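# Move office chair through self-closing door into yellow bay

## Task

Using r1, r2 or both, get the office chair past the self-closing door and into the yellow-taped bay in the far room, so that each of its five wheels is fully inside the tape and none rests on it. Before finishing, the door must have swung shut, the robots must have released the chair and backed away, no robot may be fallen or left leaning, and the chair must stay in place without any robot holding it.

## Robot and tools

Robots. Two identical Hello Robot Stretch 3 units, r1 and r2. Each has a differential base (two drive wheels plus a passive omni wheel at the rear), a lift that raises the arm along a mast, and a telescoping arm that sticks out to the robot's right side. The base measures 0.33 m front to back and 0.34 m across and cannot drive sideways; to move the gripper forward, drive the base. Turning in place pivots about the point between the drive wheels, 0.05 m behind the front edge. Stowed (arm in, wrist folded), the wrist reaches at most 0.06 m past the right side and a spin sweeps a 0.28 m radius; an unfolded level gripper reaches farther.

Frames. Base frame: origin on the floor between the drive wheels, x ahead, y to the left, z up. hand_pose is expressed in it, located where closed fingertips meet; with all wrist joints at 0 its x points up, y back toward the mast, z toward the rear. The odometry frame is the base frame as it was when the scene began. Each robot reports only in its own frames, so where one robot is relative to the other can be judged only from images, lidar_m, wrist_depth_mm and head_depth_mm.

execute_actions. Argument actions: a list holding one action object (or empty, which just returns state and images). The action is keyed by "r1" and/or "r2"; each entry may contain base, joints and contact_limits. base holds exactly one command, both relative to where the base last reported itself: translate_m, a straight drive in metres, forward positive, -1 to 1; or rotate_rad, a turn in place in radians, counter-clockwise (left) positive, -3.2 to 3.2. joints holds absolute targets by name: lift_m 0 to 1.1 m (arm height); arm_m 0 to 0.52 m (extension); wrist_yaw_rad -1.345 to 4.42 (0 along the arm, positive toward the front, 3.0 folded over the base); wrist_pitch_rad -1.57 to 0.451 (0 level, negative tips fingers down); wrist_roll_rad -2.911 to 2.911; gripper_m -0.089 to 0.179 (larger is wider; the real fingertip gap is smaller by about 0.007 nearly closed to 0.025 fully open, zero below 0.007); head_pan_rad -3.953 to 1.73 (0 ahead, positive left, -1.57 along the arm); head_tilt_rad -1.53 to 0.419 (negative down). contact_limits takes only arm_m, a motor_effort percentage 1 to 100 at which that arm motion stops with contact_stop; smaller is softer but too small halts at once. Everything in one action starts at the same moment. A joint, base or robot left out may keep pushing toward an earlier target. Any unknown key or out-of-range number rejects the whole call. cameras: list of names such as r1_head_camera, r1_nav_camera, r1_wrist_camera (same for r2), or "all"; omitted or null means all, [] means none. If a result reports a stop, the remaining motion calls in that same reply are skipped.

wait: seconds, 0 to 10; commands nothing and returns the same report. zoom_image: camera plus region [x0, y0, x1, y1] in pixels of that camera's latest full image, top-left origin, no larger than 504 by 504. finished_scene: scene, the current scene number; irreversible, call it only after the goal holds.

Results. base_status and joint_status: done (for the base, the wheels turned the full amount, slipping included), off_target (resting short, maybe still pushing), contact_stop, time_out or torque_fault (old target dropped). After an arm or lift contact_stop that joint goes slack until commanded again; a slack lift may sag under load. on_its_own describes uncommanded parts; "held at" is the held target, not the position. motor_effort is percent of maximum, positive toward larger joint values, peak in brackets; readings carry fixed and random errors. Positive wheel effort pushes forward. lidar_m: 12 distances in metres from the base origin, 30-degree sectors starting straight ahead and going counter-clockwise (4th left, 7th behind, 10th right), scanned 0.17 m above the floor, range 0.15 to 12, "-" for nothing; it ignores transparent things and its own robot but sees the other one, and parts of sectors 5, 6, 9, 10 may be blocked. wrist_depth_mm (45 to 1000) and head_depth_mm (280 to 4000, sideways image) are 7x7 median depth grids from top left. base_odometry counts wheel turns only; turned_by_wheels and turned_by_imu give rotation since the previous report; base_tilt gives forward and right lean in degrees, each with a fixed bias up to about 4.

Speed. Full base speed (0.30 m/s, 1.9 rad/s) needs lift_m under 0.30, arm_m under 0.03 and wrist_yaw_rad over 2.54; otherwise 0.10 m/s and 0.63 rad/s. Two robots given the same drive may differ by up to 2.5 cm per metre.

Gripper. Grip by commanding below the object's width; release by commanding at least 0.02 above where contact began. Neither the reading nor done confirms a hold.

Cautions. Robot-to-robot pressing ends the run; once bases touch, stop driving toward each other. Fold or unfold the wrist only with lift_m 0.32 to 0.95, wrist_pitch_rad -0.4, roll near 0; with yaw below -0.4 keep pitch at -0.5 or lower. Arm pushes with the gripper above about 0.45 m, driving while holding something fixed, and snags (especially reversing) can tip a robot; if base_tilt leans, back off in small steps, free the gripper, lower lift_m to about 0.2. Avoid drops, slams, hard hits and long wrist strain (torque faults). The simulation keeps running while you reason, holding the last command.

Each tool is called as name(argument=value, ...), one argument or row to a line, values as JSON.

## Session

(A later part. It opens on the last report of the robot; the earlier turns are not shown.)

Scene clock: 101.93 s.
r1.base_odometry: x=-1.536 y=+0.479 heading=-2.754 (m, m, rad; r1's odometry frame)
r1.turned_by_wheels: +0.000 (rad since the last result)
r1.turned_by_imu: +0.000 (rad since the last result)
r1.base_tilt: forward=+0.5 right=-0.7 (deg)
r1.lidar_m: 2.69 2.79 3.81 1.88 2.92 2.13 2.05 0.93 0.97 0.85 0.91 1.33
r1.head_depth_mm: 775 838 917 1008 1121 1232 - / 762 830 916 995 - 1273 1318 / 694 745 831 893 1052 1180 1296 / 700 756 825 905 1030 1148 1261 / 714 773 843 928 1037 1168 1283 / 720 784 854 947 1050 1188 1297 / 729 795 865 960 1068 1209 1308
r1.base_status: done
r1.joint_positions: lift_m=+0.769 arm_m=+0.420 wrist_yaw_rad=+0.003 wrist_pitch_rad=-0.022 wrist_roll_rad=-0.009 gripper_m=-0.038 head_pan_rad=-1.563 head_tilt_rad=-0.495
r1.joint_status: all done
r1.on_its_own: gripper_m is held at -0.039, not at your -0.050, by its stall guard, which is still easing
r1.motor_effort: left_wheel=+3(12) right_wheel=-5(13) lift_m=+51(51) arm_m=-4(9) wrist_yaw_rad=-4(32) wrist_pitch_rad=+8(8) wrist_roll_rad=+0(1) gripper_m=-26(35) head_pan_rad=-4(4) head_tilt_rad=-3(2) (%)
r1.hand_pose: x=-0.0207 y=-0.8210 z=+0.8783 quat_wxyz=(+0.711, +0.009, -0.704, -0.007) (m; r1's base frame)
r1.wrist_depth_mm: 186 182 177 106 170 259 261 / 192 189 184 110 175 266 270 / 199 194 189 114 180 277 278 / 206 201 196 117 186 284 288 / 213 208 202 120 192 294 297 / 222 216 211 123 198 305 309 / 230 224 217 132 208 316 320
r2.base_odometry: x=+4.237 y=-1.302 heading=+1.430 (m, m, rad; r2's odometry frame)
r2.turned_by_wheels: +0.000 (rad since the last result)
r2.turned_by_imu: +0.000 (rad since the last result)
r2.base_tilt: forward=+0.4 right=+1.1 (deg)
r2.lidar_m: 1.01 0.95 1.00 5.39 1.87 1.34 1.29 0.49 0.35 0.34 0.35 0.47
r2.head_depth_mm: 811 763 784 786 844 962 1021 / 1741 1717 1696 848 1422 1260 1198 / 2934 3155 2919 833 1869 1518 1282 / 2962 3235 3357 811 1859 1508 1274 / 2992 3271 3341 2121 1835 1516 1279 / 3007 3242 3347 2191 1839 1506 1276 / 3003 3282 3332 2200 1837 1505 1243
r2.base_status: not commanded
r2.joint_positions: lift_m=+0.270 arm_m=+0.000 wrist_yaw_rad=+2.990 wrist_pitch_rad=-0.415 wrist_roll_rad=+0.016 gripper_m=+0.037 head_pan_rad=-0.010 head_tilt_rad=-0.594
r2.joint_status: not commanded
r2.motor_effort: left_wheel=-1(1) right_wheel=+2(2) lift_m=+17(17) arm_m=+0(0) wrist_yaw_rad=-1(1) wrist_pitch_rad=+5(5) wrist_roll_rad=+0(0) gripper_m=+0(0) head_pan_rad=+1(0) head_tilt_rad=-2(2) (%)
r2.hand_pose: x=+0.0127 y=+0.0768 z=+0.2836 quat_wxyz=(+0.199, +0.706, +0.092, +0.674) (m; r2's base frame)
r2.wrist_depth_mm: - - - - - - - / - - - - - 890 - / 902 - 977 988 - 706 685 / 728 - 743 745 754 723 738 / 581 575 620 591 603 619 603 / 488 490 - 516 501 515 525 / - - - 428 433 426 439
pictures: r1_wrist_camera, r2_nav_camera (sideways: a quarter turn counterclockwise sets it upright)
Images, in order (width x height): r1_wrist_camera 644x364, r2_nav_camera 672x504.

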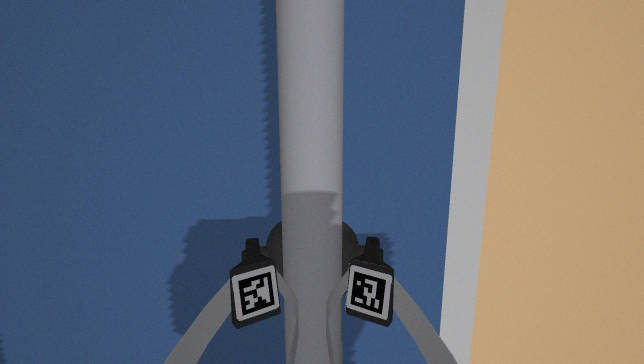

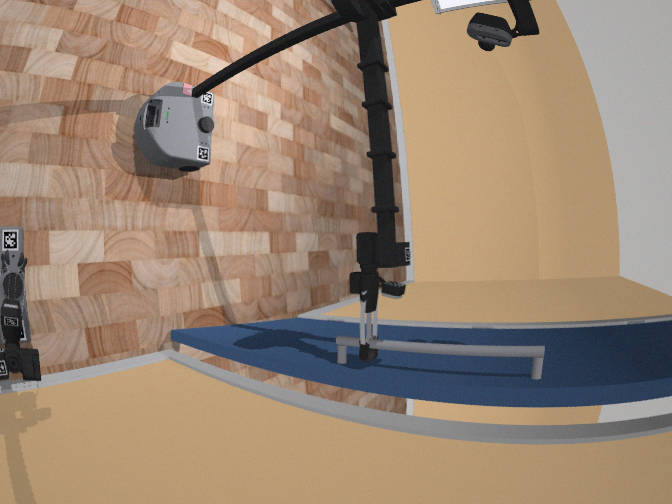

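execute_actions(
  actions=[
    {"r1":{"base":{"translate_m":0.045},"joints":{"arm_m":0.27}}},
  ],
  cameras=[],
)

execute_actions(
  actions=[
    {"r1":{"base":{"translate_m":0.068},"joints":{"arm_m":0.14}}},
  ],
  cameras=[],
)

execute_actions(
  actions=[
    {"r1":{"base":{"translate_m":0.095},"joints":{"arm_m":0.02,"head_tilt_rad":-0.9}},"r2":{"base":{"translate_m":0.3},"joints":{"head_tilt_rad":-0.9}}},
  ],
  cameras=["r1_wrist_camera","r1_nav_camera","r2_nav_camera"],
)

Scene clock: 110.43 s.
r1.base_odometry: x=-1.577 y=+0.462 heading=-2.753 (m, m, rad; r1's odometry frame)
r1.turned_by_wheels: +0.000 (rad since the last result)
r1.turned_by_imu: -0.004 (rad since the last result)
r1.base_tilt: forward=+0.5 right=-0.7 (deg)
r1.lidar_m: 2.64 2.74 3.74 1.87 2.98 2.18 2.09 0.97 0.97 0.68 0.80 1.32
r1.head_depth_mm: 775 844 921 1007 1125 1241 - / 565 630 880 981 1085 - 1326 / 560 604 657 722 776 - 1061 / 580 628 684 753 846 957 1079 / 598 651 716 791 882 995 1152 / 620 675 744 825 924 1057 1226 / 639 699 771 859 976 1119 1265
r1.base_status: done
r1.joint_positions: lift_m=+0.769 arm_m=+0.270 wrist_yaw_rad=+0.004 wrist_pitch_rad=-0.024 wrist_roll_rad=-0.008 gripper_m=-0.028 head_pan_rad=-1.563 head_tilt_rad=-0.495
r1.joint_status: all done
r1.on_its_own: gripper_m is held at -0.029, not at your -0.050, by its stall guard, which is not easing now
r1.motor_effort: left_wheel=+2(31) right_wheel=-4(32) lift_m=+51(50) arm_m=-5(9) wrist_yaw_rad=-5(91) wrist_pitch_rad=+9(8) wrist_roll_rad=+0(0) gripper_m=-24(30) head_pan_rad=-4(4) head_tilt_rad=-3(3) (%)
r1.hand_pose: x=-0.0204 y=-0.6710 z=+0.8779 quat_wxyz=(+0.710, +0.010, -0.704, -0.007) (m; r1's base frame)
r1.wrist_depth_mm: 225 209 189 106 162 401 407 / 236 215 196 110 166 419 423 / 245 223 203 113 171 428 438 / 255 233 210 118 176 444 451 / 268 242 218 120 181 460 469 / 280 253 233 123 184 477 483 / 297 263 233 132 196 495 503
r2.base_odometry: x=+4.237 y=-1.302 heading=+1.430 (m, m, rad; r2's odometry frame)
r2.turned_by_wheels: +0.000 (rad since the last result)
r2.turned_by_imu: +0.000 (rad since the last result)
r2.base_tilt: forward=+0.5 right=+1.1 (deg)
r2.lidar_m: 0.70 0.99 1.03 5.35 1.87 1.35 1.29 0.49 0.35 0.34 0.35 0.47
r2.head_depth_mm: 1220 1399 2874 2310 1882 1515 1022 / 568 636 841 1256 1753 1511 1282 / 651 722 769 804 908 1069 1223 / 2947 3252 3321 2124 1865 1520 1282 / 2945 3258 3328 2124 1849 1509 1273 / 3000 3283 3336 2116 1853 1509 1272 / 3003 3265 3281 2257 1855 1513 1239
r2.base_status: not commanded
r2.joint_positions: lift_m=+0.270 arm_m=+0.000 wrist_yaw_rad=+2.990 wrist_pitch_rad=-0.415 wrist_roll_rad=+0.016 gripper_m=+0.037 head_pan_rad=-0.010 head_tilt_rad=-0.594
r2.joint_status: not commanded
r2.motor_effort: left_wheel=-1(2) right_wheel=+2(2) lift_m=+17(17) arm_m=+0(0) wrist_yaw_rad=+0(1) wrist_pitch_rad=+5(5) wrist_roll_rad=+0(0) gripper_m=+0(0) head_pan_rad=+1(0) head_tilt_rad=-2(3) (%)
r2.hand_pose: x=+0.0127 y=+0.0768 z=+0.2836 quat_wxyz=(+0.199, +0.706, +0.092, +0.674) (m; r2's base frame)
r2.wrist_depth_mm: - - - - - - - / - - - - - 897 - / 950 - 970 - 987 781 687 / 718 - 745 726 767 741 730 / 574 569 621 589 600 606 614 / 491 484 - 517 505 508 506 / - - - 423 433 435 444
pictures: none
No camera images: the call's "cameras" was empty. Leave "cameras" out to get every camera's image.

Scene clock: 112.73 s.
r1.base_odometry: x=-1.640 y=+0.437 heading=-2.753 (m, m, rad; r1's odometry frame)
r1.turned_by_wheels: +0.000 (rad since the last result)
r1.turned_by_imu: +0.000 (rad since the last result)
r1.base_tilt: forward=+0.4 right=-0.7 (deg)
r1.lidar_m: 2.58 2.67 3.63 1.86 3.06 2.24 2.16 1.03 0.96 0.54 0.72 1.32
r1.head_depth_mm: 447 818 905 1003 1124 1238 - / 437 471 509 559 634 939 - / 447 475 519 567 630 - - / 481 522 571 629 690 799 917 / 507 553 605 672 753 861 997 / 535 588 649 722 814 944 1118 / 569 625 695 783 895 1048 1238
r1.base_status: done
r1.joint_positions: lift_m=+0.769 arm_m=+0.140 wrist_yaw_rad=-0.001 wrist_pitch_rad=-0.026 wrist_roll_rad=-0.008 gripper_m=-0.028 head_pan_rad=-1.563 head_tilt_rad=-0.495
r1.joint_status: all done
r1.on_its_own: gripper_m is held at -0.029, not at your -0.050, by its stall guard, which is not easing now
r1.motor_effort: left_wheel=+0(20) right_wheel=-1(27) lift_m=+51(51) arm_m=-4(8) wrist_yaw_rad=+2(93) wrist_pitch_rad=+9(9) wrist_roll_rad=+0(0) gripper_m=-24(30) head_pan_rad=-4(3) head_tilt_rad=-3(2) (%)
r1.hand_pose: x=-0.0217 y=-0.5409 z=+0.8775 quat_wxyz=(+0.710, +0.009, -0.704, -0.010) (m; r1's base frame)
r1.wrist_depth_mm: 296 245 206 106 157 144 536 / 313 256 213 110 161 148 558 / 331 266 221 113 166 154 578 / 348 279 230 117 171 159 594 / 371 294 243 119 175 165 621 / 395 311 266 122 176 619 637 / 424 327 255 131 191 644 656
r2.base_odometry: x=+4.237 y=-1.302 heading=+1.430 (m, m, rad; r2's odometry frame)
r2.turned_by_wheels: +0.000 (rad since the last result)
r2.turned_by_imu: +0.000 (rad since the last result)
r2.base_tilt: forward=+0.5 right=+1.1 (deg)
r2.lidar_m: 0.75 1.04 2.70 5.36 1.86 1.35 1.29 0.49 0.35 0.34 0.35 0.47
r2.head_depth_mm: 1237 1397 2876 2309 1865 1522 1026 / 955 1098 1301 1580 1790 1520 1276 / 765 860 976 1129 1336 1473 1279 / 638 702 780 877 997 1163 1247 / 679 746 839 2110 1795 1457 1278 / 2998 3247 3338 2284 1861 1506 1273 / 2958 3231 3120 2291 1843 1509 1252
r2.base_status: not commanded
r2.joint_positions: lift_m=+0.270 arm_m=+0.000 wrist_yaw_rad=+2.990 wrist_pitch_rad=-0.415 wrist_roll_rad=+0.016 gripper_m=+0.037 head_pan_rad=-0.010 head_tilt_rad=-0.594
r2.joint_status: not commanded
r2.motor_effort: left_wheel=-1(1) right_wheel=+2(2) lift_m=+17(17) arm_m=-1(0) wrist_yaw_rad=+0(0) wrist_pitch_rad=+5(5) wrist_roll_rad=+0(0) gripper_m=+0(1) head_pan_rad=+1(1) head_tilt_rad=-2(2) (%)
r2.hand_pose: x=+0.0127 y=+0.0768 z=+0.2836 quat_wxyz=(+0.199, +0.706, +0.092, +0.674) (m; r2's base frame)
r2.wrist_depth_mm: - - - - - - - / - - - - - - 930 / 939 - 951 968 - 837 709 / 720 - 737 745 764 754 739 / 593 576 609 598 602 612 622 / 490 492 - 523 507 498 516 / - - - 433 434 433 442
pictures: none
No camera images: the call's "cameras" was empty. Leave "cameras" out to get every camera's image.

Scene clock: 115.57 s.
r1.base_odometry: x=-1.728 y=+0.401 heading=-2.753 (m, m, rad; r1's odometry frame)
r1.turned_by_wheels: +0.000 (rad since the last result)
r1.turned_by_imu: +0.000 (rad since the last result)
r1.base_tilt: forward=+0.5 right=-0.7 (deg)
r1.lidar_m: 2.49 2.58 3.51 1.86 3.20 2.34 2.25 0.86 0.41 0.42 0.65 1.32
r1.head_depth_mm: 341 388 490 1401 1455 - 1086 / 365 414 480 574 725 - 1106 / 327 378 470 574 - - 1123 / 424 494 586 729 982 1238 1117 / 461 544 661 837 1144 1264 1127 / 507 606 754 998 1378 1264 1122 / 563 688 882 1230 1437 1264 1126
r1.base_status: done
r1.joint_positions: lift_m=+0.769 arm_m=+0.020 wrist_yaw_rad=-0.008 wrist_pitch_rad=-0.027 wrist_roll_rad=-0.008 gripper_m=-0.028 head_pan_rad=-1.563 head_tilt_rad=-0.889
r1.joint_status: all done
r1.on_its_own: gripper_m is held at -0.029, not at your -0.050, by its stall guard, which is not easing now
r1.motor_effort: left_wheel=-2(10) right_wheel=+1(16) lift_m=+51(50) arm_m=-4(10) wrist_yaw_rad=+11(69) wrist_pitch_rad=+9(9) wrist_roll_rad=+0(0) gripper_m=-25(28) head_pan_rad=-4(4) head_tilt_rad=-6(33) (%)
r1.hand_pose: x=-0.0235 y=-0.4208 z=+0.8773 quat_wxyz=(+0.710, +0.007, -0.704, -0.013) (m; r1's base frame)
r1.wrist_depth_mm: 470 315 234 106 154 132 653 / 507 332 244 109 158 134 687 / 554 351 254 113 162 137 705 / 607 373 263 117 166 142 730 / 676 402 281 119 170 147 750 / 705 425 319 123 169 153 790 / 735 463 296 129 184 158 814
r2.base_odometry: x=+4.279 y=-1.005 heading=+1.430 (m, m, rad; r2's odometry frame)
r2.turned_by_wheels: +0.000 (rad since the last result)
r2.turned_by_imu: +0.003 (rad since the last result)
r2.base_tilt: forward=+0.4 right=+1.1 (deg)
r2.lidar_m: 0.59 0.56 0.95 5.51 2.29 1.66 1.39 0.48 0.35 0.33 0.35 0.45
r2.head_depth_mm: 972 1199 1536 1670 1446 1275 1025 / 827 995 1256 1605 1444 1281 1134 / 719 843 1021 1299 1448 1273 1134 / 637 734 864 1054 1339 1267 1136 / 571 651 750 882 1087 1254 1140 / 517 577 662 774 1367 1274 1135 / 473 533 666 1637 1445 1254 1134
r2.base_status: done
r2.joint_positions: lift_m=+0.270 arm_m=+0.000 wrist_yaw_rad=+2.990 wrist_pitch_rad=-0.415 wrist_roll_rad=+0.016 gripper_m=+0.037 head_pan_rad=-0.010 head_tilt_rad=-0.889
r2.joint_status: all done
r2.motor_effort: left_wheel=-2(5) right_wheel=+3(8) lift_m=+17(17) arm_m=+0(0) wrist_yaw_rad=+0(0) wrist_pitch_rad=+5(5) wrist_roll_rad=+0(0) gripper_m=+0(0) head_pan_rad=+1(0) head_tilt_rad=-3(17) (%)
r2.hand_pose: x=+0.0127 y=+0.0768 z=+0.2836 quat_wxyz=(+0.199, +0.706, +0.092, +0.674) (m; r2's base frame)
r2.wrist_depth_mm: - - - - - - - / - - - - - 871 - / 925 - 965 985 880 672 700 / 733 - 734 755 751 712 733 / 587 573 614 601 599 602 607 / 491 504 - 519 502 508 510 / - - - 434 435 431 442
pictures: r1_nav_camera (sideways: a quarter turn counterclockwise sets it upright), r1_wrist_camera, r2_nav_camera (sideways: a quarter turn counterclockwise sets it upright)
Images, in order (width x height): r1_nav_camera 672x504, r1_wrist_camera 644x364, r2_nav_camera 672x504.

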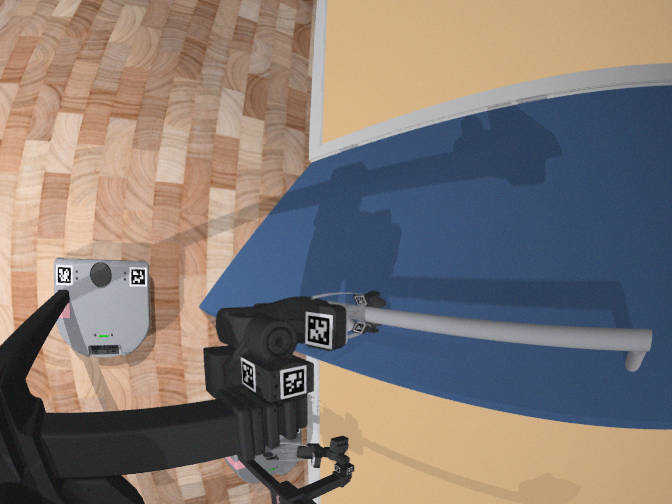

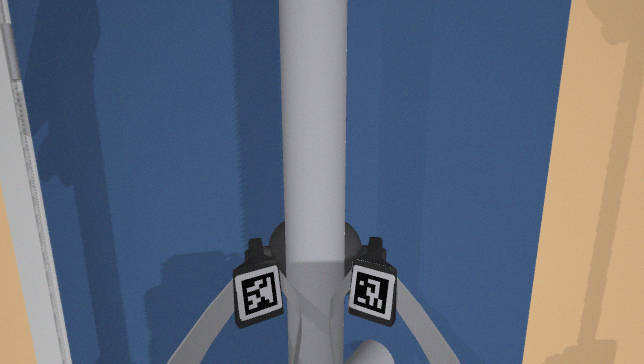

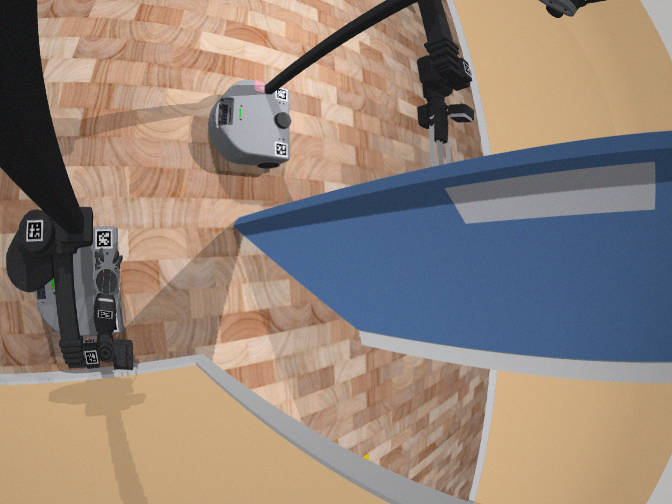

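execute_actions(
  actions=[
    {"r2":{"base":{"translate_m":0.4},"joints":{"head_tilt_rad":-1.3}}},
  ],
  cameras=["r2_nav_camera"],
)

execute_actions(
  actions=[
    {"r1":{"joints":{"gripper_m":0.12,"arm_m":0,"lift_m":0.55}},"r2":{"joints":{"lift_m":0.31}}},
  ],
  cameras=["r1_wrist_camera","r1_nav_camera","r2_nav_camera"],
)

Scene clock: 124.53 s.
r1.base_odometry: x=-1.728 y=+0.401 heading=-2.753 (m, m, rad; r1's odometry frame)
r1.turned_by_wheels: +0.000 (rad since the last result)
r1.turned_by_imu: +0.000 (rad since the last result)
r1.base_tilt: forward=+0.5 right=-0.8 (deg)
r1.lidar_m: 2.49 2.58 3.52 1.85 3.21 2.35 2.26 1.34 0.41 0.42 0.65 1.32
r1.head_depth_mm: 341 388 492 1095 1251 - 1081 / 365 414 479 574 721 - 1100 / 328 378 470 574 - - 1124 / 424 493 587 730 982 1239 1121 / 463 544 661 839 1145 1261 1128 / 507 608 756 1001 1377 1259 1126 / 563 690 881 1232 1440 1265 1122
r1.base_status: not commanded
r1.joint_positions: lift_m=+0.769 arm_m=+0.020 wrist_yaw_rad=-0.008 wrist_pitch_rad=-0.027 wrist_roll_rad=-0.008 gripper_m=-0.028 head_pan_rad=-1.563 head_tilt_rad=-0.889
r1.joint_status: not commanded
r1.on_its_own: gripper_m is held at -0.029, not at your -0.050, by its stall guard, which is not easing now
r1.motor_effort: left_wheel=-2(1) right_wheel=+1(1) lift_m=+51(51) arm_m=-4(4) wrist_yaw_rad=+11(11) wrist_pitch_rad=+9(9) wrist_roll_rad=+0(0) gripper_m=-25(25) head_pan_rad=-4(4) head_tilt_rad=-5(6) (%)
r1.hand_pose: x=-0.0235 y=-0.4208 z=+0.8773 quat_wxyz=(+0.710, +0.007, -0.704, -0.013) (m; r1's base frame)
r1.wrist_depth_mm: 472 316 234 106 154 131 667 / 508 333 244 110 158 134 689 / 559 348 255 113 163 137 708 / 607 374 264 117 167 142 728 / 667 397 282 119 170 147 754 / 702 424 315 123 169 153 780 / 733 461 295 129 183 158 817
r2.base_odometry: x=+4.336 y=-0.609 heading=+1.429 (m, m, rad; r2's odometry frame)
r2.turned_by_wheels: +0.000 (rad since the last result)
r2.turned_by_imu: +0.004 (rad since the last result)
r2.base_tilt: forward=+0.4 right=+1.1 (deg)
r2.lidar_m: 0.28 0.23 0.23 0.76 2.85 2.07 1.34 0.47 0.33 0.32 3.42 0.57
r2.head_depth_mm: 649 1027 1386 1315 1242 1180 1038 / 518 730 1237 1316 1246 1197 1100 / 431 570 835 1295 1248 - - / 369 466 631 976 1247 - - / 323 394 506 707 1172 - - / 293 342 423 553 858 1195 - / - 301 361 455 1228 1194 1141
r2.base_status: done
r2.joint_positions: lift_m=+0.270 arm_m=+0.000 wrist_yaw_rad=+2.990 wrist_pitch_rad=-0.415 wrist_roll_rad=+0.016 gripper_m=+0.037 head_pan_rad=-0.010 head_tilt_rad=-1.285
r2.joint_status: all done
r2.motor_effort: left_wheel=-2(5) right_wheel=+2(8) lift_m=+17(17) arm_m=+0(0) wrist_yaw_rad=+0(0) wrist_pitch_rad=+5(5) wrist_roll_rad=+0(0) gripper_m=+0(0) head_pan_rad=+1(1) head_tilt_rad=-5(21) (%)
r2.hand_pose: x=+0.0127 y=+0.0768 z=+0.2836 quat_wxyz=(+0.199, +0.706, +0.092, +0.674) (m; r2's base frame)
r2.wrist_depth_mm: - - - - - 213 193 / - - - 796 - 226 204 / 970 - 977 589 578 243 217 / 717 - 746 617 597 264 231 / 581 574 624 598 329 282 248 / 479 494 - 516 346 309 270 / - - - 433 411 337 290
pictures: r2_nav_camera (sideways: a quarter turn counterclockwise sets it upright)
Images, in order (width x height): r2_nav_camera 672x504.

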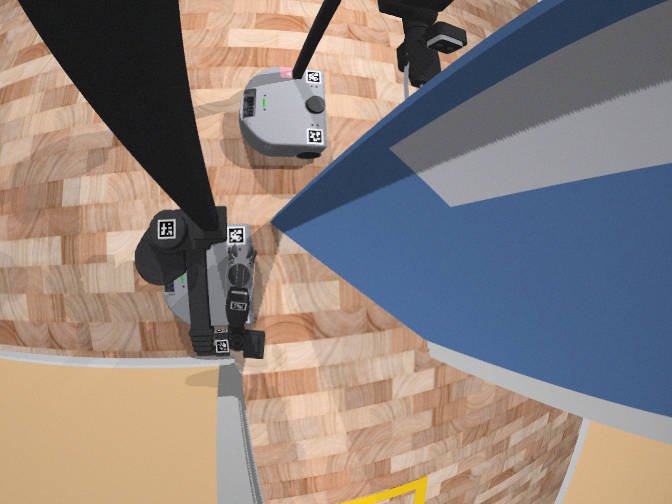

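Scene clock: 126.80 s.
r1.base_odometry: x=-1.728 y=+0.401 heading=-2.753 (m, m, rad; r1's odometry frame)
r1.turned_by_wheels: +0.000 (rad since the last result)
r1.turned_by_imu: +0.000 (rad since the last result)
r1.base_tilt: forward=+0.5 right=-0.7 (deg)
r1.lidar_m: 2.48 2.57 3.48 1.86 3.22 2.34 2.26 1.34 0.52 0.53 0.74 1.32
r1.head_depth_mm: 438 501 581 1039 1235 1120 - / 448 485 584 723 975 1165 - / 495 567 667 804 986 - 1111 / 525 609 722 880 1132 1266 1118 / 559 656 789 983 1349 1260 1120 / 598 709 869 1120 1419 1261 1131 / 641 775 965 1290 1448 1264 1124
r1.base_status: not commanded
r1.joint_positions: lift_m=+0.690 arm_m=+0.000 wrist_yaw_rad=+0.002 wrist_pitch_rad=-0.014 wrist_roll_rad=-0.013 gripper_m=+0.120 head_pan_rad=-1.563 head_tilt_rad=-0.889
r1.joint_status: lift_m contact_stop (moved -0.079 of -0.219); the others done
r1.on_its_own: lift_m is slack since a contact_stop, until your next command for it (your +0.550 is given up)
r1.motor_effort: left_wheel=+0(2) right_wheel=-1(8) lift_m=+37(45) arm_m=-4(10) wrist_yaw_rad=-3(34) wrist_pitch_rad=+5(32) wrist_roll_rad=+2(2) gripper_m=-1(99) head_pan_rad=-3(4) head_tilt_rad=-6(6) (%)
r1.hand_pose: x=-0.0209 y=-0.4011 z=+0.8013 quat_wxyz=(+0.712, +0.006, -0.702, -0.004) (m; r1's base frame)
r1.wrist_depth_mm: 593 465 377 315 258 244 673 / 629 483 393 325 263 251 695 / 656 510 409 336 272 259 728 / 680 532 420 344 279 266 739 / 703 562 427 355 303 277 772 / 732 651 444 367 319 782 795 / 763 601 468 378 322 293 826
r2.base_odometry: x=+4.336 y=-0.609 heading=+1.429 (m, m, rad; r2's odometry frame)
r2.turned_by_wheels: +0.000 (rad since the last result)
r2.turned_by_imu: +0.000 (rad since the last result)
r2.base_tilt: forward=+0.4 right=+1.1 (deg)
r2.lidar_m: 0.16 0.15 0.65 0.76 2.85 2.07 1.34 0.47 0.33 0.32 3.39 0.41
r2.head_depth_mm: 466 894 1385 1315 1243 1178 1036 / 331 486 965 1321 1239 - 1098 / - 339 506 1048 1248 - - / - - 348 528 1144 - - / - - - 355 551 - - / - - - 299 372 1194 - / - - - - 1234 1189 1144
r2.base_status: not commanded
r2.joint_positions: lift_m=+0.310 arm_m=+0.000 wrist_yaw_rad=+2.990 wrist_pitch_rad=-0.415 wrist_roll_rad=+0.016 gripper_m=+0.037 head_pan_rad=-0.010 head_tilt_rad=-1.285
r2.joint_status: all done
r2.motor_effort: left_wheel=-2(1) right_wheel=+3(2) lift_m=+25(26) arm_m=+0(0) wrist_yaw_rad=+0(0) wrist_pitch_rad=+5(5) wrist_roll_rad=+0(0) gripper_m=+0(0) head_pan_rad=+1(0) head_tilt_rad=-5(5) (%)
r2.hand_pose: x=+0.0127 y=+0.0768 z=+0.3231 quat_wxyz=(+0.199, +0.706, +0.092, +0.674) (m; r2's base frame)
r2.wrist_depth_mm: - - - - - 123 114 / - - - - - 132 121 / - - - 693 613 141 130 / 796 - 817 624 175 153 140 / 642 624 677 664 186 167 151 / 530 534 - 553 200 184 164 / 464 475 - 473 242 203 179
pictures: r1_nav_camera (sideways: a quarter turn counterclockwise sets it upright), r1_wrist_camera, r2_nav_camera (sideways: a quarter turn counterclockwise sets it upright)
Images, in order (width x height): r1_nav_camera 672x504, r1_wrist_camera 644x364, r2_nav_camera 672x504.

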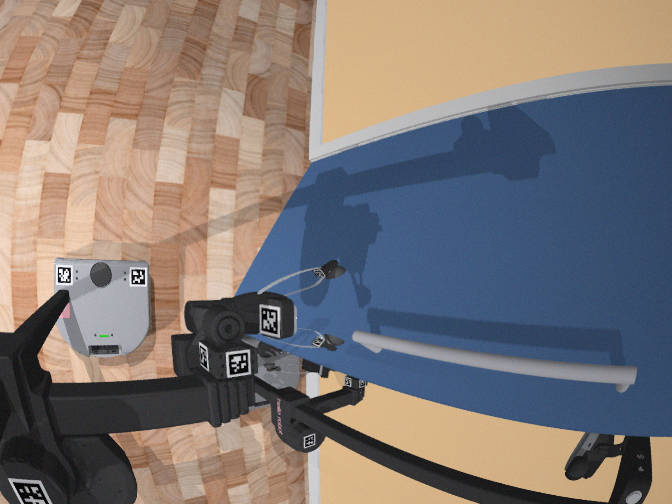

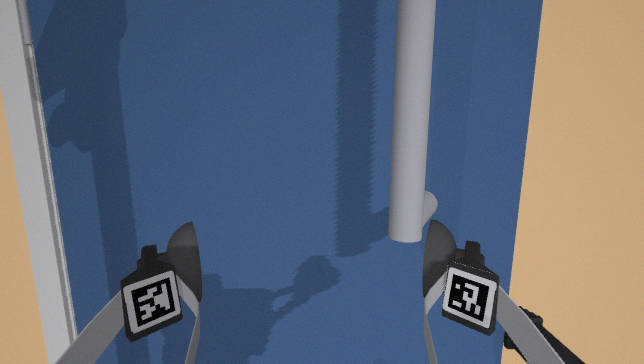

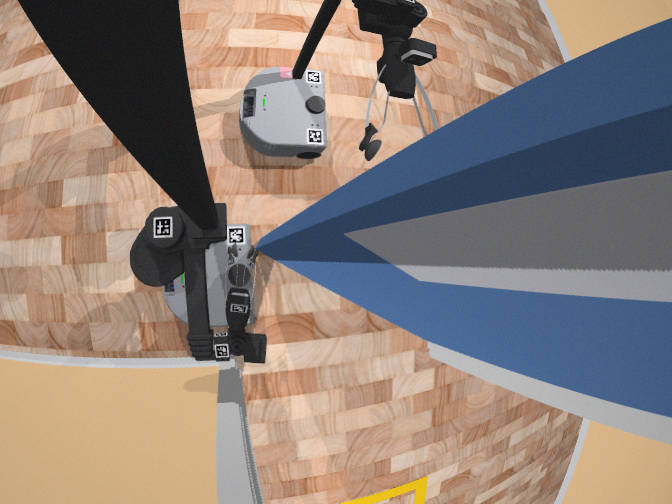

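execute_actions(
  actions=[
    {"r1":{"base":{"translate_m":1},"joints":{"lift_m":0.77,"head_tilt_rad":-0.6,"wrist_yaw_rad":0.8}},"r2":{"joints":{"head_pan_rad":-1.57,"head_tilt_rad":-0.7}}},
  ],
  cameras=["r2_nav_camera","r2_head_camera"],
)

execute_actions(
  actions=[
    {"r1":{"base":{"rotate_rad":-1.58},"joints":{"wrist_yaw_rad":0}},"r2":{"base":{"translate_m":0.25}}},
  ],
  cameras=["r1_nav_camera"],
)

execute_actions(
  actions=[
    {"r1":{"base":{"translate_m":0.22}},"r2":{"base":{"translate_m":0.25}}},
  ],
  cameras=["r1_wrist_camera","r1_nav_camera","r2_nav_camera","r2_head_camera"],
)

Scene clock: 149.60 s.
r1.base_odometry: x=-2.654 y=+0.022 heading=-2.753 (m, m, rad; r1's odometry frame)
r1.turned_by_wheels: +0.000 (rad since the last result)
r1.turned_by_imu: +0.001 (rad since the last result)
r1.base_tilt: forward=+0.4 right=-0.8 (deg)
r1.lidar_m: 1.49 1.55 2.12 4.84 4.60 3.38 3.22 1.33 0.97 0.93 0.97 1.32
r1.head_depth_mm: 774 845 946 1073 1232 1391 1241 / 773 855 948 1067 1226 1396 1257 / 775 852 954 1070 1232 1406 1251 / 771 853 951 1068 1233 1401 1265 / 772 855 949 1071 1234 1401 - / 772 852 949 1077 1230 1399 1267 / 773 857 951 1069 1229 1413 1250
r1.base_status: done
r1.joint_positions: lift_m=+0.769 arm_m=+0.000 wrist_yaw_rad=+0.798 wrist_pitch_rad=-0.015 wrist_roll_rad=-0.013 gripper_m=+0.120 head_pan_rad=-1.563 head_tilt_rad=-0.607
r1.joint_status: all done
r1.motor_effort: left_wheel=+0(4) right_wheel=-1(2) lift_m=+50(53) arm_m=-3(4) wrist_yaw_rad=+3(5) wrist_pitch_rad=+5(5) wrist_roll_rad=+2(2) gripper_m=+0(0) head_pan_rad=-3(4) head_tilt_rad=+4(28) (%)
r1.hand_pose: x=+0.1618 y=-0.3239 z=+0.8802 quat_wxyz=(+0.658, +0.278, -0.645, +0.271) (m; r1's base frame)
r1.wrist_depth_mm: - - - 961 747 613 522 / - - - 971 770 629 535 / - - - - 782 647 545 / - - - - 807 651 554 / - - - - 850 665 559 / - - - - 894 652 569 / - - - - 898 717 580
r2.base_odometry: x=+4.336 y=-0.609 heading=+1.430 (m, m, rad; r2's odometry frame)
r2.turned_by_wheels: +0.000 (rad since the last result)
r2.turned_by_imu: -0.313 (rad since the last result)
r2.base_tilt: forward=+0.4 right=+1.1 (deg)
r2.lidar_m: 0.61 1.44 1.45 2.51 4.40 2.33 1.94 0.77 0.41 0.33 0.33 0.38
r2.head_depth_mm: 294 330 377 438 527 659 881 / 290 319 363 420 500 615 809 / 286 309 350 403 475 581 744 / - 300 338 388 454 547 690 / - 293 327 370 426 503 629 / - 285 304 343 396 483 606 / - - 296 340 401 470 565
r2.base_status: not commanded
r2.joint_positions: lift_m=+0.310 arm_m=+0.000 wrist_yaw_rad=+2.990 wrist_pitch_rad=-0.415 wrist_roll_rad=+0.016 gripper_m=+0.037 head_pan_rad=-1.577 head_tilt_rad=-0.692
r2.joint_status: all done
r2.motor_effort: left_wheel=+0(11) right_wheel=+0(17) lift_m=+24(24) arm_m=+0(1) wrist_yaw_rad=+0(0) wrist_pitch_rad=+5(5) wrist_roll_rad=+0(0) gripper_m=-1(0) head_pan_rad=+2(67) head_tilt_rad=-3(35) (%)
r2.hand_pose: x=+0.0127 y=+0.0767 z=+0.3231 quat_wxyz=(+0.199, +0.706, +0.092, +0.674) (m; r2's base frame)
r2.wrist_depth_mm: - - - - - - - / - - - - - - - / - - - - - - - / 793 - 794 811 810 821 846 / 634 638 688 656 673 663 666 / 537 532 - 548 549 557 563 / 466 474 - 476 474 476 491
pictures: r2_head_camera (sideways: a quarter turn clockwise sets it upright), r2_nav_camera (sideways: a quarter turn counterclockwise sets it upright)
Images, in order (width x height): r2_head_camera 896x504, r2_nav_camera 672x504.

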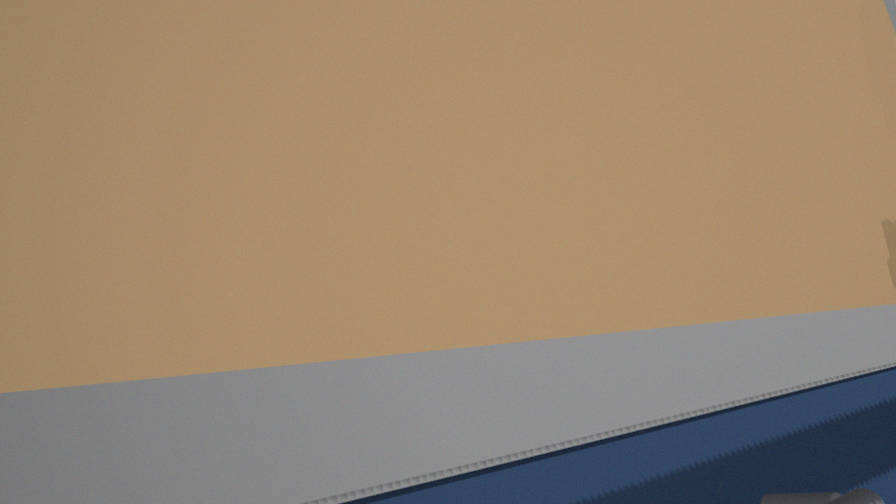

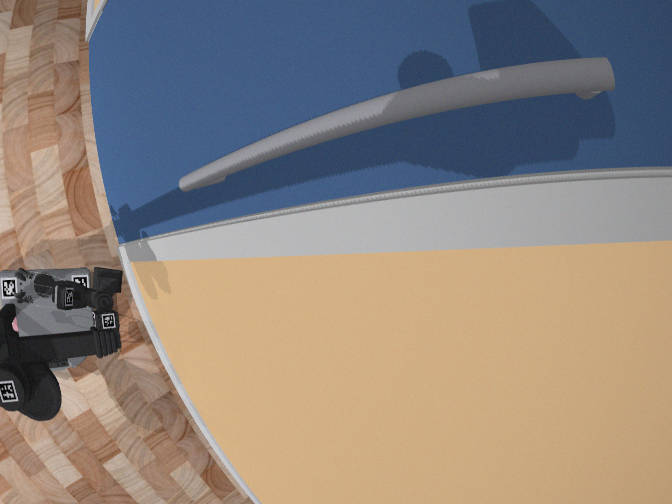

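Scene clock: 153.27 s.
r1.base_odometry: x=-2.654 y=+0.022 heading=+1.950 (m, m, rad; r1's odometry frame)
r1.turned_by_wheels: -1.580 (rad since the last result)
r1.turned_by_imu: -1.570 (rad since the last result)
r1.base_tilt: forward=+0.4 right=-0.7 (deg)
r1.lidar_m: 0.93 0.96 1.31 1.49 1.55 2.09 4.83 2.05 3.36 3.23 1.21 0.97
r1.head_depth_mm: 2807 3056 3195 2287 1782 1468 1236 / 2745 3117 3163 2277 1793 1430 1248 / 2755 3071 3206 2295 1801 1481 - / 2774 3069 3246 2326 1796 1468 1243 / 2756 3059 3206 2320 1802 1482 1241 / 2784 3062 3213 2342 1791 1478 1246 / 2708 2869 2820 2159 1589 1473 1247
r1.base_status: done
r1.joint_positions: lift_m=+0.769 arm_m=+0.000 wrist_yaw_rad=+0.001 wrist_pitch_rad=-0.015 wrist_roll_rad=-0.013 gripper_m=+0.120 head_pan_rad=-1.563 head_tilt_rad=-0.606
r1.joint_status: all done
r1.motor_effort: left_wheel=+2(5) right_wheel=-3(5) lift_m=+51(51) arm_m=-4(4) wrist_yaw_rad=-1(4) wrist_pitch_rad=+5(5) wrist_roll_rad=+2(1) gripper_m=+0(0) head_pan_rad=-4(4) head_tilt_rad=+4(4) (%)
r1.hand_pose: x=-0.0211 y=-0.4011 z=+0.8802 quat_wxyz=(+0.712, +0.006, -0.702, -0.005) (m; r1's base frame)
r1.wrist_depth_mm: - - - - - - - / - - - - - - - / - - - - - - - / - - - - - - - / - - - - - - - / - 984 - - - - - / - - - - - - -
r2.base_odometry: x=+4.371 y=-0.362 heading=+1.430 (m, m, rad; r2's odometry frame)
r2.turned_by_wheels: +0.000 (rad since the last result)
r2.turned_by_imu: +0.003 (rad since the last result)
r2.base_tilt: forward=+0.5 right=+1.1 (deg)
r2.lidar_m: 0.47 2.61 1.26 2.56 4.91 2.61 2.18 0.59 0.31 0.26 0.26 0.29
r2.head_depth_mm: - - - 308 - 454 605 / - - - 307 359 333 416 / - - - 298 347 422 507 / - - - 292 331 399 504 / - - - 286 316 378 470 / - - - - 304 360 443 / - - - - 296 342 416
r2.base_status: done
r2.joint_positions: lift_m=+0.310 arm_m=+0.000 wrist_yaw_rad=+2.990 wrist_pitch_rad=-0.415 wrist_roll_rad=+0.016 gripper_m=+0.037 head_pan_rad=-1.577 head_tilt_rad=-0.692
r2.joint_status: not commanded
r2.motor_effort: left_wheel=+0(2) right_wheel=+0(4) lift_m=+24(24) arm_m=+0(1) wrist_yaw_rad=+0(0) wrist_pitch_rad=+5(5) wrist_roll_rad=+0(0) gripper_m=+0(0) head_pan_rad=+3(3) head_tilt_rad=-3(3) (%)
r2.hand_pose: x=+0.0127 y=+0.0767 z=+0.3231 quat_wxyz=(+0.199, +0.706, +0.092, +0.674) (m; r2's base frame)
r2.wrist_depth_mm: - - - - - - - / - - - - - - - / - - - - - - - / 785 - 804 808 840 827 829 / 642 620 680 658 671 669 671 / 532 541 - 555 551 553 549 / 467 476 - 473 472 471 485
pictures: r1_nav_camera (sideways: a quarter turn counterclockwise sets it upright)
Images, in order (width x height): r1_nav_camera 672x504.

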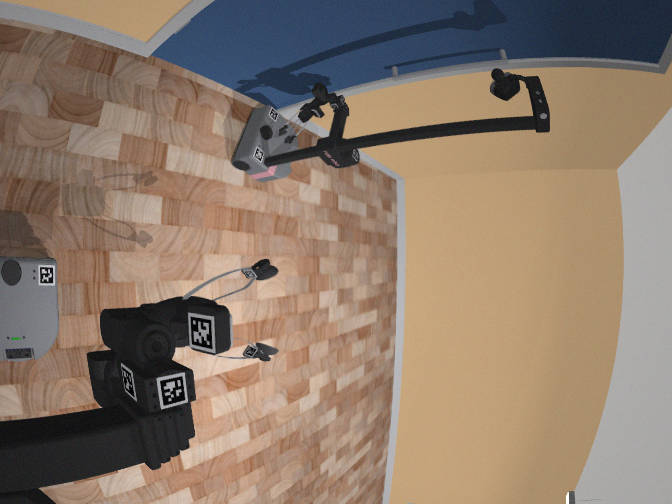

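Scene clock: 157.43 s.
r1.base_odometry: x=-2.735 y=+0.227 heading=+1.950 (m, m, rad; r1's odometry frame)
r1.turned_by_wheels: +0.000 (rad since the last result)
r1.turned_by_imu: +0.000 (rad since the last result)
r1.base_tilt: forward=+0.4 right=-0.7 (deg)
r1.lidar_m: 0.71 0.74 1.00 1.49 1.55 2.10 5.05 2.25 3.37 2.93 0.94 0.74
r1.head_depth_mm: 2780 3027 3194 2290 1795 1458 1239 / 2771 3039 3184 2290 1800 1432 1243 / 2760 3089 3174 2310 1796 1487 - / 2782 3065 3234 2303 1802 1461 1246 / 2783 3030 3226 2299 1806 1481 1247 / 2800 2995 3002 2318 1760 1402 1238 / 2200 2206 2188 2050 1159 1302 1249
r1.base_status: done
r1.joint_positions: lift_m=+0.769 arm_m=+0.000 wrist_yaw_rad=+0.001 wrist_pitch_rad=-0.015 wrist_roll_rad=-0.013 gripper_m=+0.120 head_pan_rad=-1.563 head_tilt_rad=-0.606
r1.joint_status: not commanded
r1.motor_effort: left_wheel=+2(6) right_wheel=-3(3) lift_m=+52(51) arm_m=-4(3) wrist_yaw_rad=-1(2) wrist_pitch_rad=+5(5) wrist_roll_rad=+2(3) gripper_m=+0(1) head_pan_rad=-3(4) head_tilt_rad=+3(4) (%)
r1.hand_pose: x=-0.0211 y=-0.4011 z=+0.8802 quat_wxyz=(+0.712, +0.006, -0.702, -0.005) (m; r1's base frame)
r1.wrist_depth_mm: 880 - - - - - - / 900 - - - - - - / 938 - - - - - - / 920 - - - - - - / 920 - - - - - - / 859 696 - - - - - / 824 - - - - - -
r2.base_odometry: x=+4.406 y=-0.114 heading=+1.429 (m, m, rad; r2's odometry frame)
r2.turned_by_wheels: +0.000 (rad since the last result)
r2.turned_by_imu: -0.302 (rad since the last result)
r2.base_tilt: forward=+0.4 right=+1.1 (deg)
r2.lidar_m: 0.25 0.51 1.02 3.15 5.67 3.76 2.53 1.26 0.31 0.21 0.19 0.19
r2.head_depth_mm: - - - 318 398 512 771 / - - - 295 346 442 618 / - - - - 307 378 498 / - - - - 288 330 418 / - - - - - 300 360 / - - - - - - 317 / - - - - - - 294
r2.base_status: done
r2.joint_positions: lift_m=+0.310 arm_m=+0.000 wrist_yaw_rad=+3.043 wrist_pitch_rad=-0.416 wrist_roll_rad=+0.016 gripper_m=+0.037 head_pan_rad=-1.576 head_tilt_rad=-0.693
r2.joint_status: not commanded
r2.on_its_own: wrist_yaw_rad is held at +3.046, not at its first target +2.990, by its stall guard, which is not easing now
r2.motor_effort: left_wheel=+1(11) right_wheel=+16(26) lift_m=+23(24) arm_m=+2(1) wrist_yaw_rad=+2(53) wrist_pitch_rad=+5(5) wrist_roll_rad=+0(0) gripper_m=+0(0) head_pan_rad=+3(4) head_tilt_rad=-2(2) (%)
r2.hand_pose: x=+0.0009 y=+0.0783 z=+0.3231 quat_wxyz=(+0.181, +0.703, +0.110, +0.679) (m; r2's base frame)
r2.wrist_depth_mm: - - - - - - - / - - - - - - - / - - - - - - - / 796 792 803 820 811 843 832 / 645 655 676 668 674 664 683 / 531 545 - 555 547 549 555 / 462 491 - - 468 476 477
pictures: r1_nav_camera (sideways: a quarter turn counterclockwise sets it upright), r1_wrist_camera, r2_head_camera (sideways: a quarter turn clockwise sets it upright), r2_nav_camera (sideways: a quarter turn counterclockwise sets it upright)
Images, in order (width x height): r1_nav_camera 672x504, r1_wrist_camera 644x364, r2_head_camera 896x504, r2_nav_camera 672x504.

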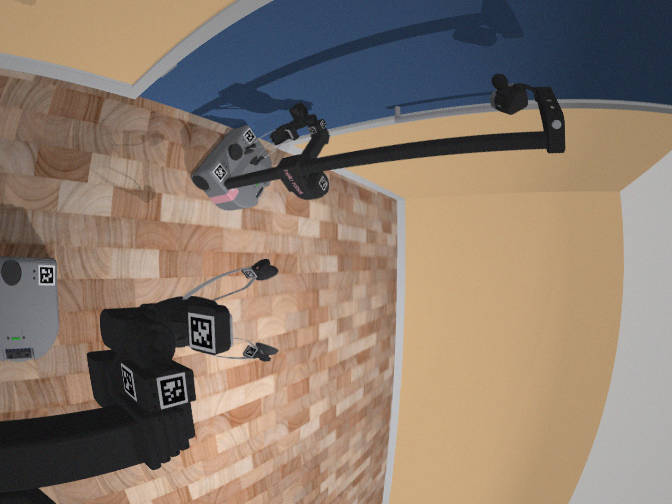

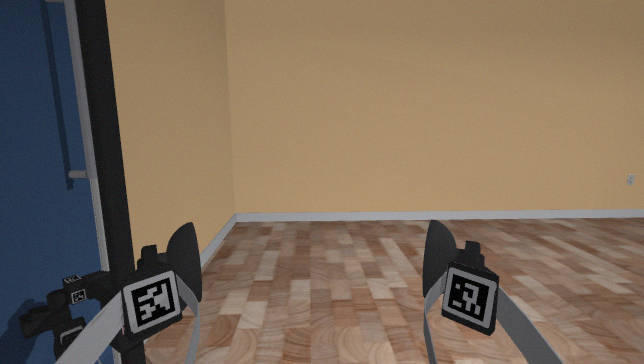

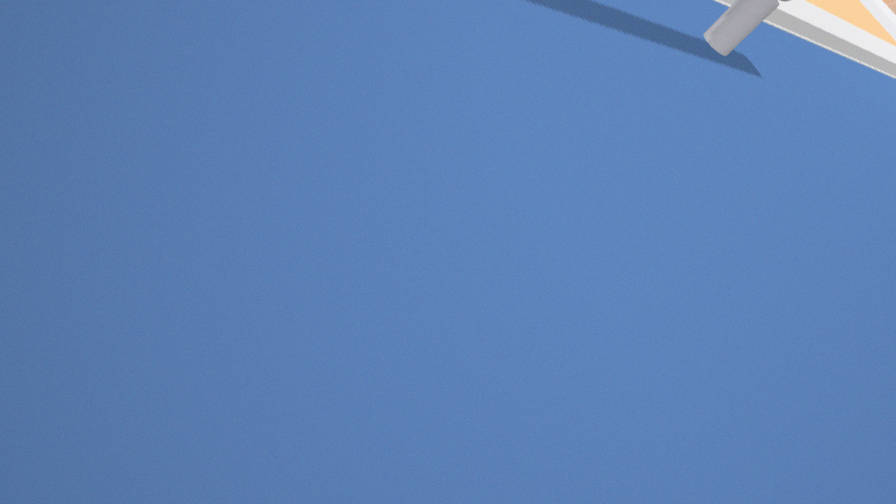

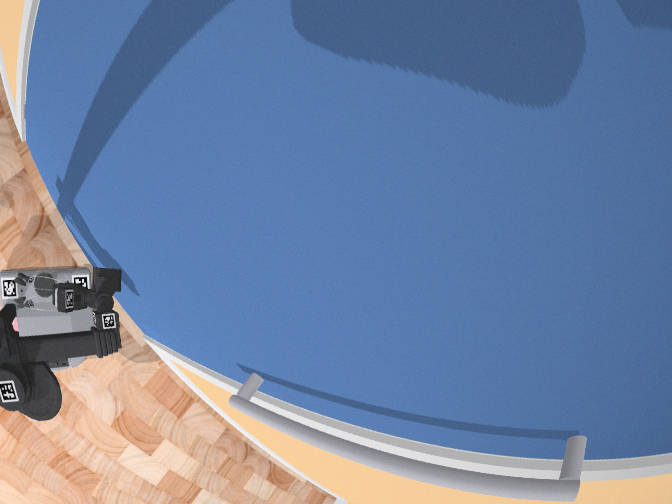

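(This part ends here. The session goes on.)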